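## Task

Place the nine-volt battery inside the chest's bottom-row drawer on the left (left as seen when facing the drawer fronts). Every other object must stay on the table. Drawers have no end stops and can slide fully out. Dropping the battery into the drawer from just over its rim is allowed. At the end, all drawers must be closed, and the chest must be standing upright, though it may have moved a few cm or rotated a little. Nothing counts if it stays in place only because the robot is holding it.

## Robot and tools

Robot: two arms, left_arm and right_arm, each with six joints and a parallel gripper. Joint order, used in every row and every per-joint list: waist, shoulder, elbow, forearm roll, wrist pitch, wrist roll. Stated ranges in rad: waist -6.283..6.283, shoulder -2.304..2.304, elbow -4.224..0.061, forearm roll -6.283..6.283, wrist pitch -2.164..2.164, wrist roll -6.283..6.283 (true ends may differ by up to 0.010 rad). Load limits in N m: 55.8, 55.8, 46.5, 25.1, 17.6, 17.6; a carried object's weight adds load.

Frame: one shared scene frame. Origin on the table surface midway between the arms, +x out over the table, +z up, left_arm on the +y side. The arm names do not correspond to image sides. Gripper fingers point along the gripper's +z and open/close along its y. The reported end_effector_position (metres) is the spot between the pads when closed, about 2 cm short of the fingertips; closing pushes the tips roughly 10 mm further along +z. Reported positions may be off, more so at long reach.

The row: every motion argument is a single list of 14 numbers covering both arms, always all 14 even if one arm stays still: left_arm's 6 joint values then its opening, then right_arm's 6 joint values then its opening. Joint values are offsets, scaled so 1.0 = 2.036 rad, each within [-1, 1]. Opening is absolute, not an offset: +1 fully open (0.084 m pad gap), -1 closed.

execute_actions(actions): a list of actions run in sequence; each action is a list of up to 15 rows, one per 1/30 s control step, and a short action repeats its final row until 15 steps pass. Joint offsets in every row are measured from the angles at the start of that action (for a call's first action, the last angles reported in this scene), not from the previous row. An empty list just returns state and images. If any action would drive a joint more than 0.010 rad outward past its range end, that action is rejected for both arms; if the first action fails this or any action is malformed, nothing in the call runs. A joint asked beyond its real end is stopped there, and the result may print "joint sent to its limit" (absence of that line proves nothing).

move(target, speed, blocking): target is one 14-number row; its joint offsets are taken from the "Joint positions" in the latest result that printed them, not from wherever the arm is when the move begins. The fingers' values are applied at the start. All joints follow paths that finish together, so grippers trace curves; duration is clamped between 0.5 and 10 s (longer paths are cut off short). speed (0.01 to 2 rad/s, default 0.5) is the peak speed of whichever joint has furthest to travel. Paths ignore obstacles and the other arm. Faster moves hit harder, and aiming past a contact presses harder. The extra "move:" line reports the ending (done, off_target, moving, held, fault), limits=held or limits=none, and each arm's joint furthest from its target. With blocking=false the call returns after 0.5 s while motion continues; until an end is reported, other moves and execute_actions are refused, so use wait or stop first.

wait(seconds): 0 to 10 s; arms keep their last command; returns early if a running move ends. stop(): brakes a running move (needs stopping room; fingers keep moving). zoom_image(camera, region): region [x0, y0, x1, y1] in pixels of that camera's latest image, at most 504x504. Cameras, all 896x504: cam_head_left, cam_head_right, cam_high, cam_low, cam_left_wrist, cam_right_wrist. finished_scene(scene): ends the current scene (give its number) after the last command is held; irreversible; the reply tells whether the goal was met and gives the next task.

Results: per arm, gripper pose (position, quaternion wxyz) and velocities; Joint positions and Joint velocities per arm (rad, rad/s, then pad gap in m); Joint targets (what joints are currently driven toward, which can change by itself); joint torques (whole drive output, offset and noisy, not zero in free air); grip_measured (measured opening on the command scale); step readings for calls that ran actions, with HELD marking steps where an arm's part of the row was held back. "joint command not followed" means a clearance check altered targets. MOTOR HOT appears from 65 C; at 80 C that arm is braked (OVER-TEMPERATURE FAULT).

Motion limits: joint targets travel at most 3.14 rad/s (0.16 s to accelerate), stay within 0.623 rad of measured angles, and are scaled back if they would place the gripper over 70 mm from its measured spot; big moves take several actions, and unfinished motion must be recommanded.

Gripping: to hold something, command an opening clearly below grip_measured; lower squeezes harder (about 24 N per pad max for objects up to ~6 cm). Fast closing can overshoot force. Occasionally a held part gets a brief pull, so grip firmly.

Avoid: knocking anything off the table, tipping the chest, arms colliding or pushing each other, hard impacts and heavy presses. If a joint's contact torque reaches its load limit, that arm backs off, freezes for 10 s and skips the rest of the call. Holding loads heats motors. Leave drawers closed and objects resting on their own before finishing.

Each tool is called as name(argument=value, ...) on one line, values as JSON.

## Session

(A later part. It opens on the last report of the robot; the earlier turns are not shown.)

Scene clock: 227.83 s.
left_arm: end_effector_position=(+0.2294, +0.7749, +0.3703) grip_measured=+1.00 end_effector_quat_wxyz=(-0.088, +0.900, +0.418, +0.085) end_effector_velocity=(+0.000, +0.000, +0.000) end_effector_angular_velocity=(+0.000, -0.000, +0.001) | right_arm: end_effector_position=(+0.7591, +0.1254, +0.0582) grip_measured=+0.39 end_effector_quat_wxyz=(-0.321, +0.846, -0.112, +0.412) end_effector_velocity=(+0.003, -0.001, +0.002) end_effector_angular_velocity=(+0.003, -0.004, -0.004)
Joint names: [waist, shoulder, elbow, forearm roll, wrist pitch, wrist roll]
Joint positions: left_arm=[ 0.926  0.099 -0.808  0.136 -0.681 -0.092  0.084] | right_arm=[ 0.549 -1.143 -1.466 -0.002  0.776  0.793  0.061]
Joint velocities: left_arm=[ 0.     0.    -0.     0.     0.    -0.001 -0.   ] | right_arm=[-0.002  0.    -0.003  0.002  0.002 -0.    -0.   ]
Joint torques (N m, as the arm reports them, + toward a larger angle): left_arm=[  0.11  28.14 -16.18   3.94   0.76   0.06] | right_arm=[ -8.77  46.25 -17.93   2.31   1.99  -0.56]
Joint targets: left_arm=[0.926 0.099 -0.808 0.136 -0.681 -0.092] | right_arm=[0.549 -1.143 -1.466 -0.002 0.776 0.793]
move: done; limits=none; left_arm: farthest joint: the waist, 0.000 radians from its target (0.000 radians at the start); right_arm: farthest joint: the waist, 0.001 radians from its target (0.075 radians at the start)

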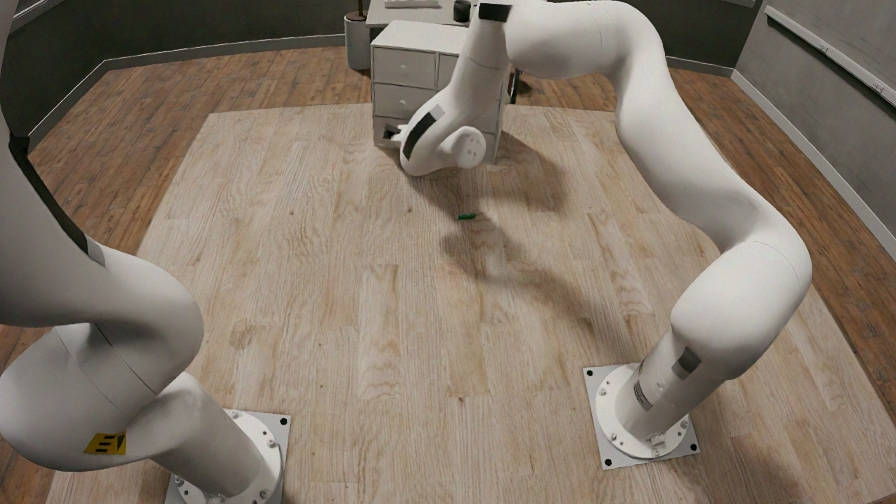

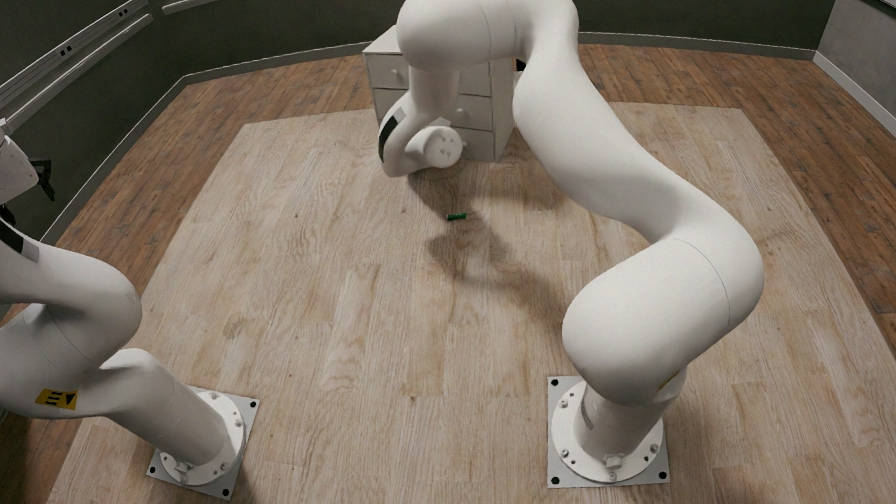

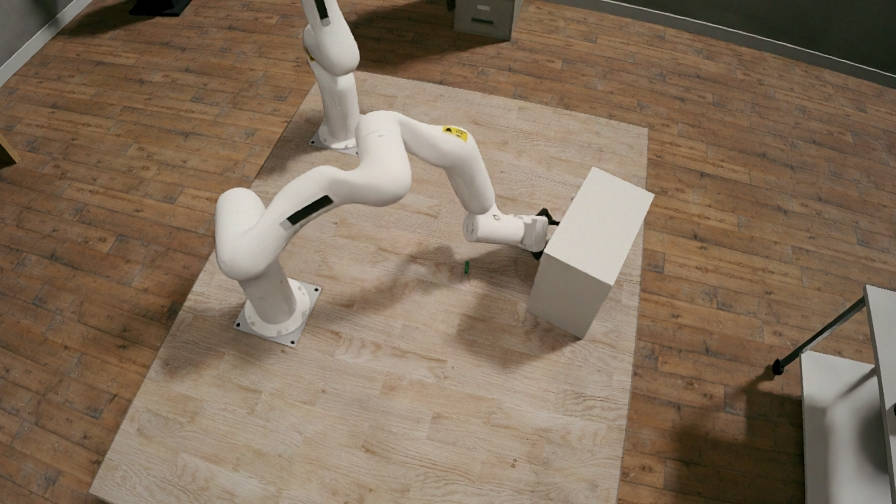

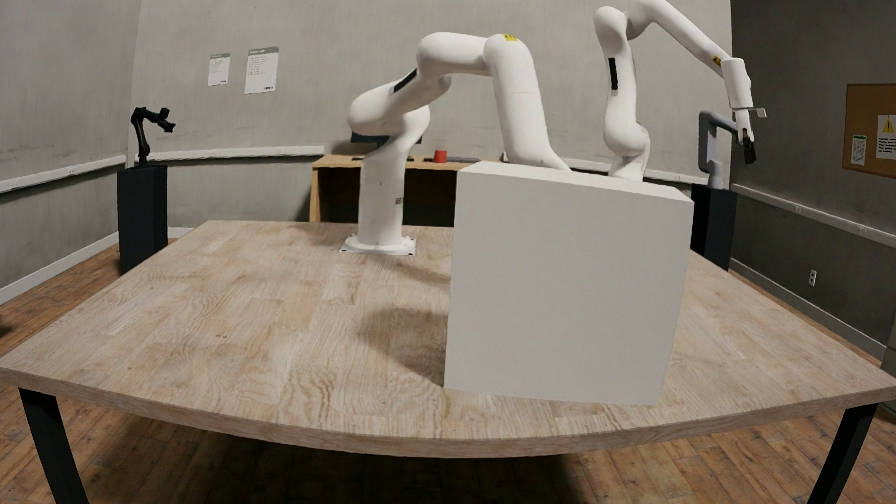

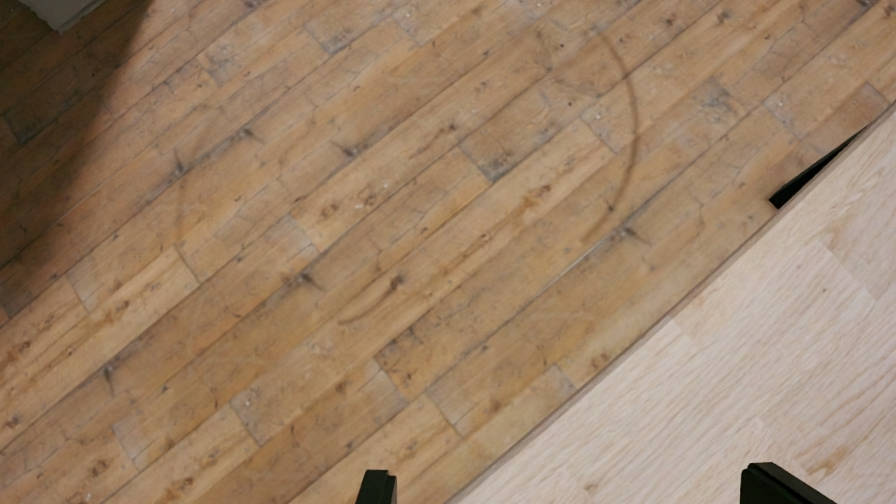

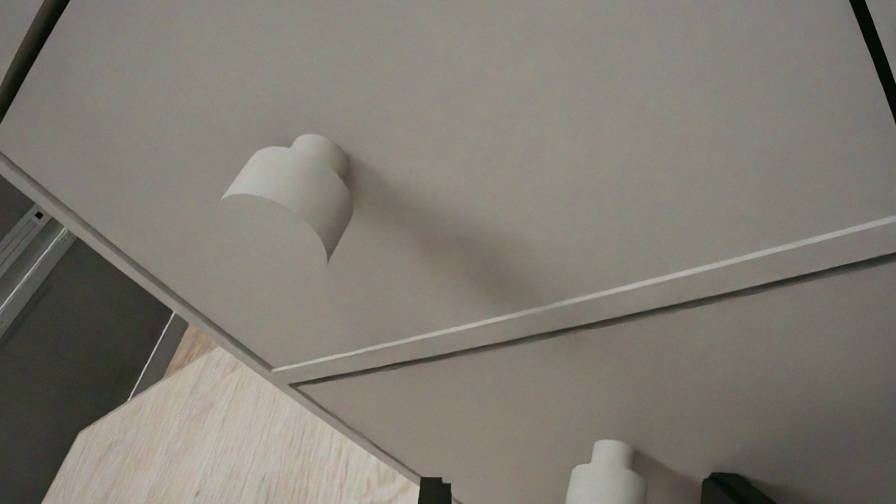

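move(target=[0,0,0,0,0,0,1,-0.003,-0.005,-0.012,0,-0.007,0,0.4], speed=0.04)

move(target=[0,0,0,0,0,0,1,0.03,0.06,0.13,0,0.07,0,0.4], speed=0.3)

Scene clock: 234.80 s.
left_arm: end_effector_position=(+0.2294, +0.7749, +0.3703) grip_measured=+1.00 end_effector_quat_wxyz=(-0.088, +0.900, +0.418, +0.085) end_effector_velocity=(-0.000, +0.000, +0.000) end_effector_angular_velocity=(+0.001, -0.000, -0.000) | right_arm: end_effector_position=(+0.7675, +0.1244, +0.0587) grip_measured=+0.39 end_effector_quat_wxyz=(-0.319, +0.845, -0.114, +0.413) end_effector_velocity=(-0.000, +0.000, -0.000) end_effector_angular_velocity=(-0.000, +0.001, +0.001)
Joint names: [waist, shoulder, elbow, forearm roll, wrist pitch, wrist roll]
Joint positions: left_arm=[ 0.926  0.099 -0.808  0.136 -0.681 -0.092  0.084] | right_arm=[ 0.543 -1.153 -1.49  -0.003  0.762  0.793  0.061]
Joint velocities: left_arm=[0.001 0.001 0.    0.    0.    0.001 0.   ] | right_arm=[ 0.    -0.    -0.    -0.001 -0.001  0.    -0.   ]
Joint torques (N m, as the arm reports them, + toward a larger angle): left_arm=[  1.82  26.59 -17.42   3.65   0.82  -0.19] | right_arm=[ -5.46  43.8  -17.44   1.64   1.93  -0.48]
Joint targets: left_arm=[0.926 0.099 -0.808 0.136 -0.681 -0.092] | right_arm=[0.543 -1.153 -1.490 -0.002 0.761 0.793]
move: done; limits=none; left_arm: farthest joint: the waist, 0.000 radians from its target (0.000 radians at the start); right_arm: farthest joint: the forearm roll, 0.001 radians from its target (0.000 radians at the start)

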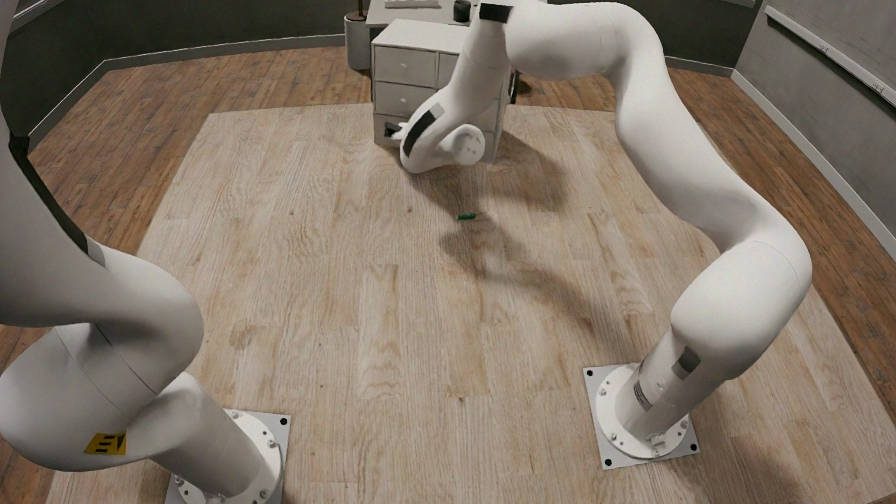

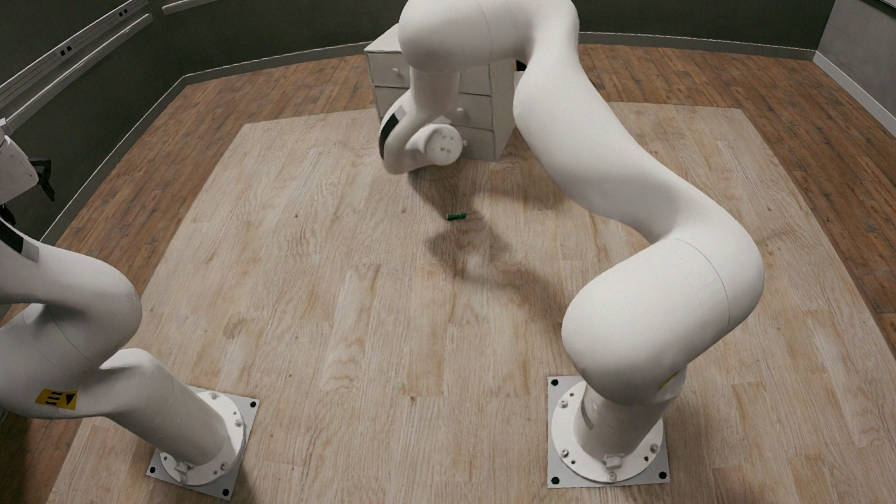

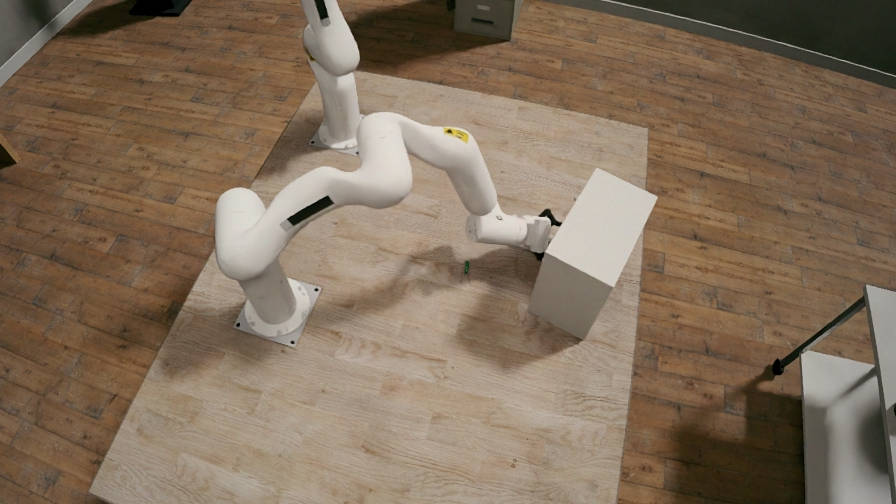

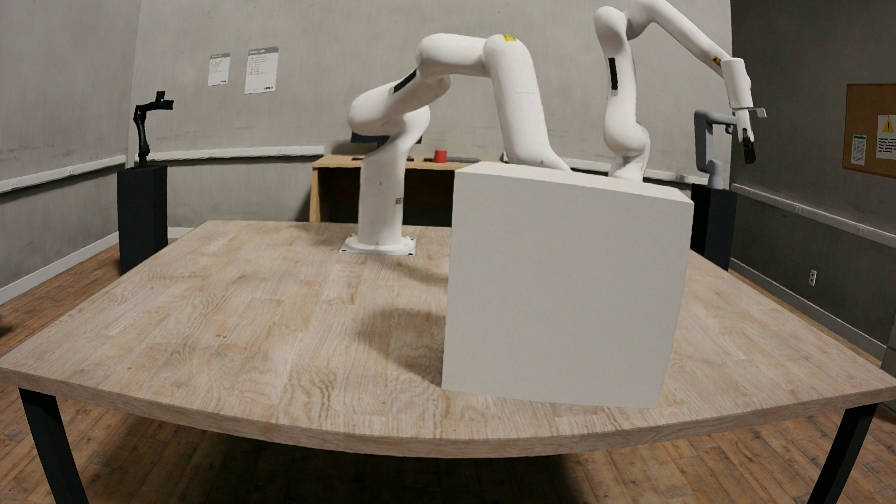

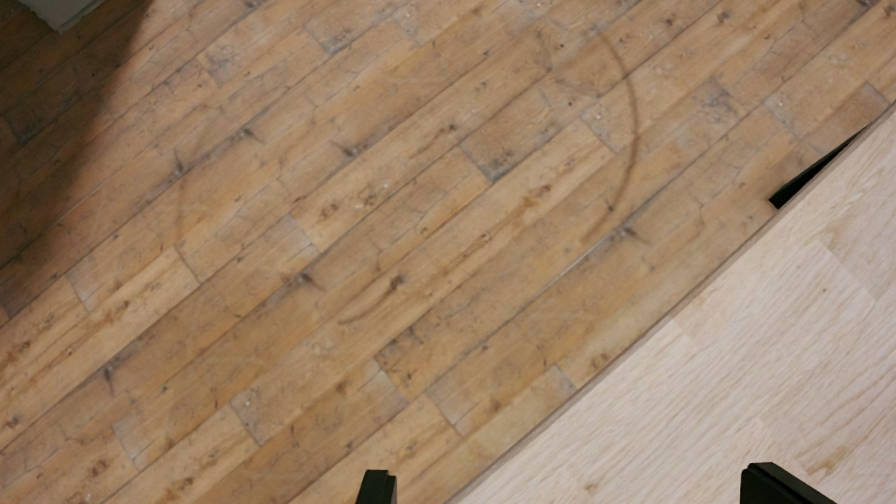

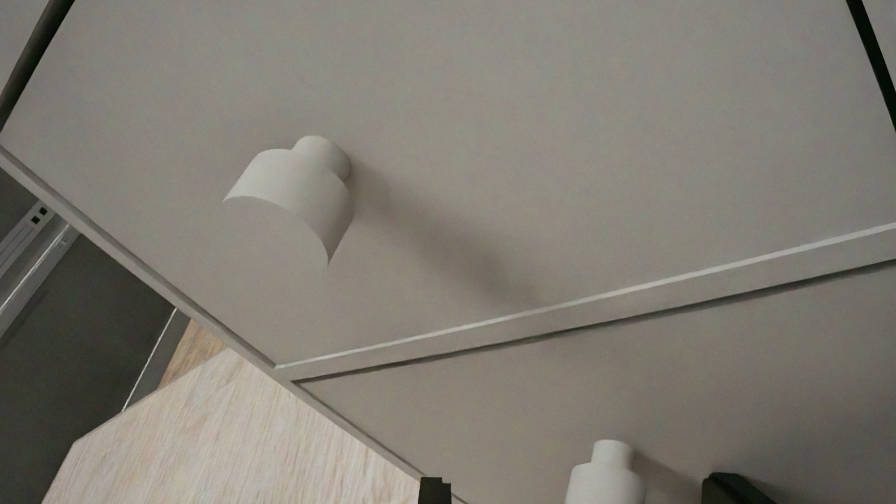

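Scene clock: 236.07 s.
left_arm: end_effector_position=(+0.2294, +0.7749, +0.3703) grip_measured=+1.00 end_effector_quat_wxyz=(-0.088, +0.900, +0.418, +0.085) end_effector_velocity=(-0.001, +0.000, +0.000) end_effector_angular_velocity=(+0.000, -0.000, +0.001) | right_arm: end_effector_position=(+0.6777, +0.1276, +0.0644) grip_measured=+0.39 end_effector_quat_wxyz=(-0.332, +0.848, -0.088, +0.403) end_effector_velocity=(-0.000, +0.000, +0.000) end_effector_angular_velocity=(-0.000, -0.000, +0.001)
Joint names: [waist, shoulder, elbow, forearm roll, wrist pitch, wrist roll]
Joint positions: left_arm=[ 0.926  0.099 -0.808  0.136 -0.681 -0.092  0.084] | right_arm=[ 0.604 -1.031 -1.226 -0.002  0.904  0.793  0.061]
Joint velocities: left_arm=[ 0.001  0.001  0.001 -0.     0.     0.    -0.   ] | right_arm=[ 0.     0.001  0.001 -0.     0.    -0.    -0.   ]
Joint torques (N m, as the arm reports them, + toward a larger angle): left_arm=[  2.    26.59 -16.13   2.66   0.53   0.22] | right_arm=[  0.65  39.88 -11.83   0.35   1.37  -0.16]
Joint targets: left_arm=[0.926 0.099 -0.808 0.136 -0.681 -0.092] | right_arm=[0.604 -1.031 -1.225 -0.003 0.904 0.793]
move: done; limits=none; left_arm: farthest joint: the waist, 0.000 radians from its target (0.000 radians at the start); right_arm: farthest joint: the forearm roll, 0.001 radians from its target (0.000 radians at the start)

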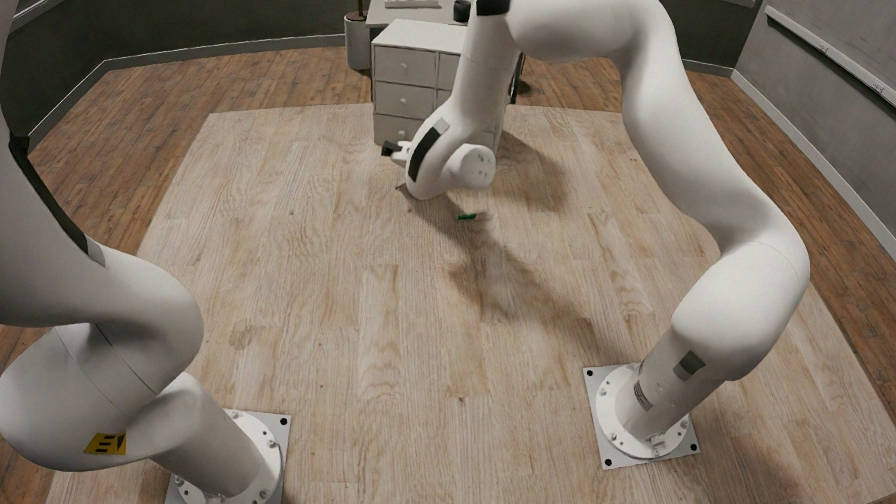

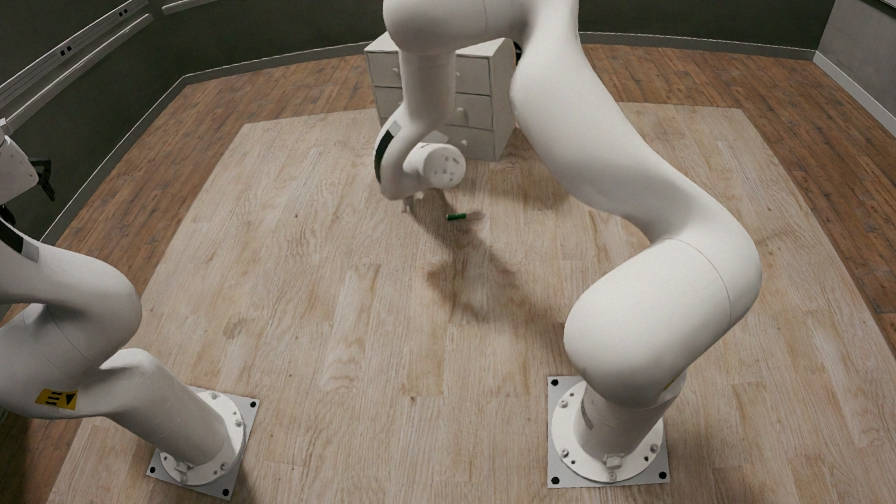

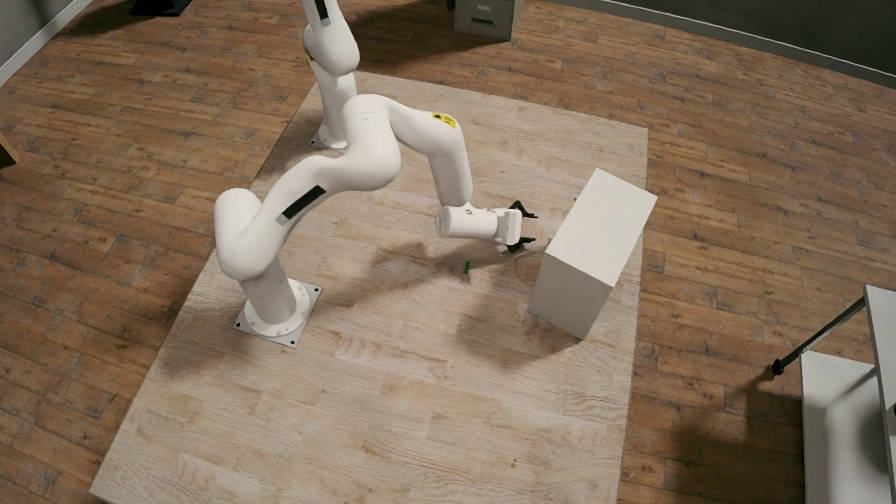

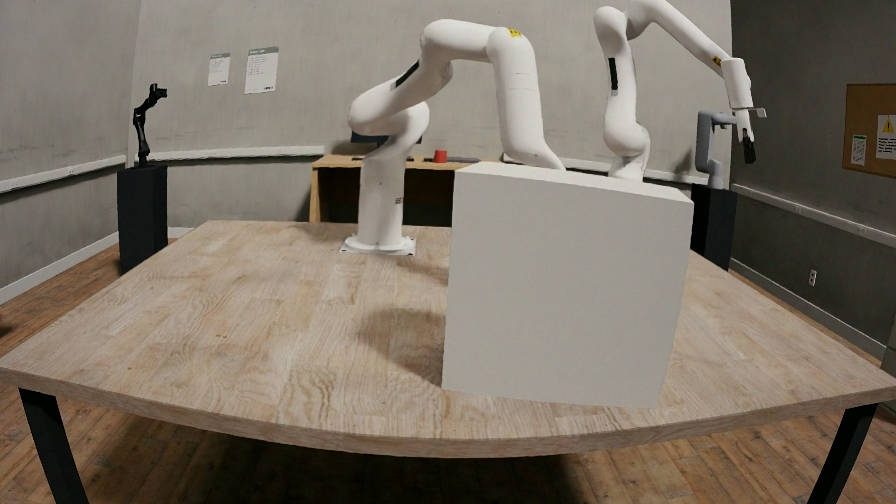

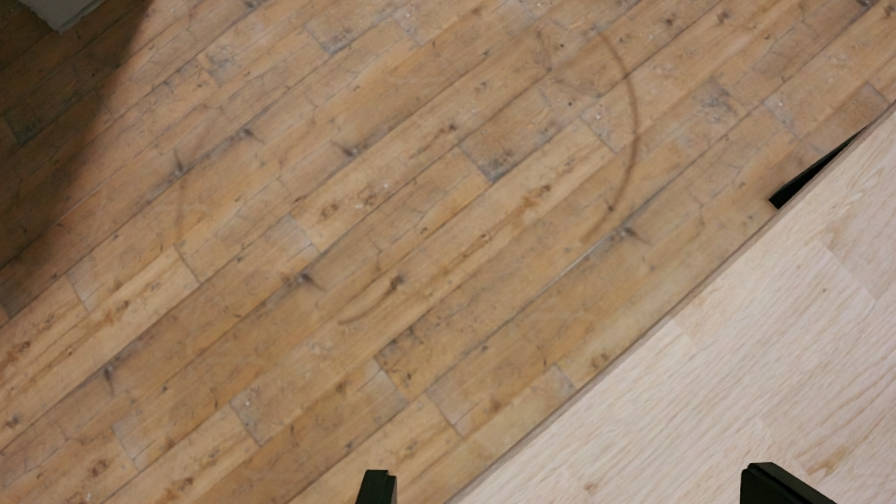

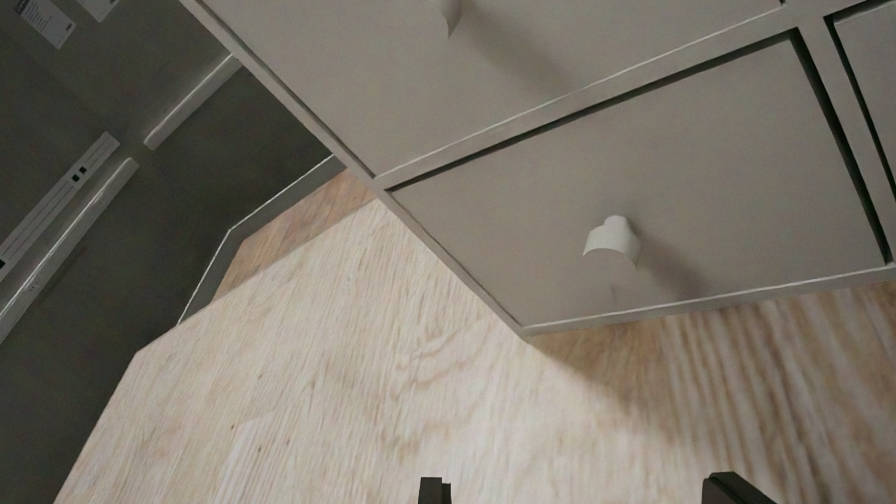

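Shut; the chest moved, so the drawer bottomed out.

finished_scene(scene=2)

The scene is finished: the task was done.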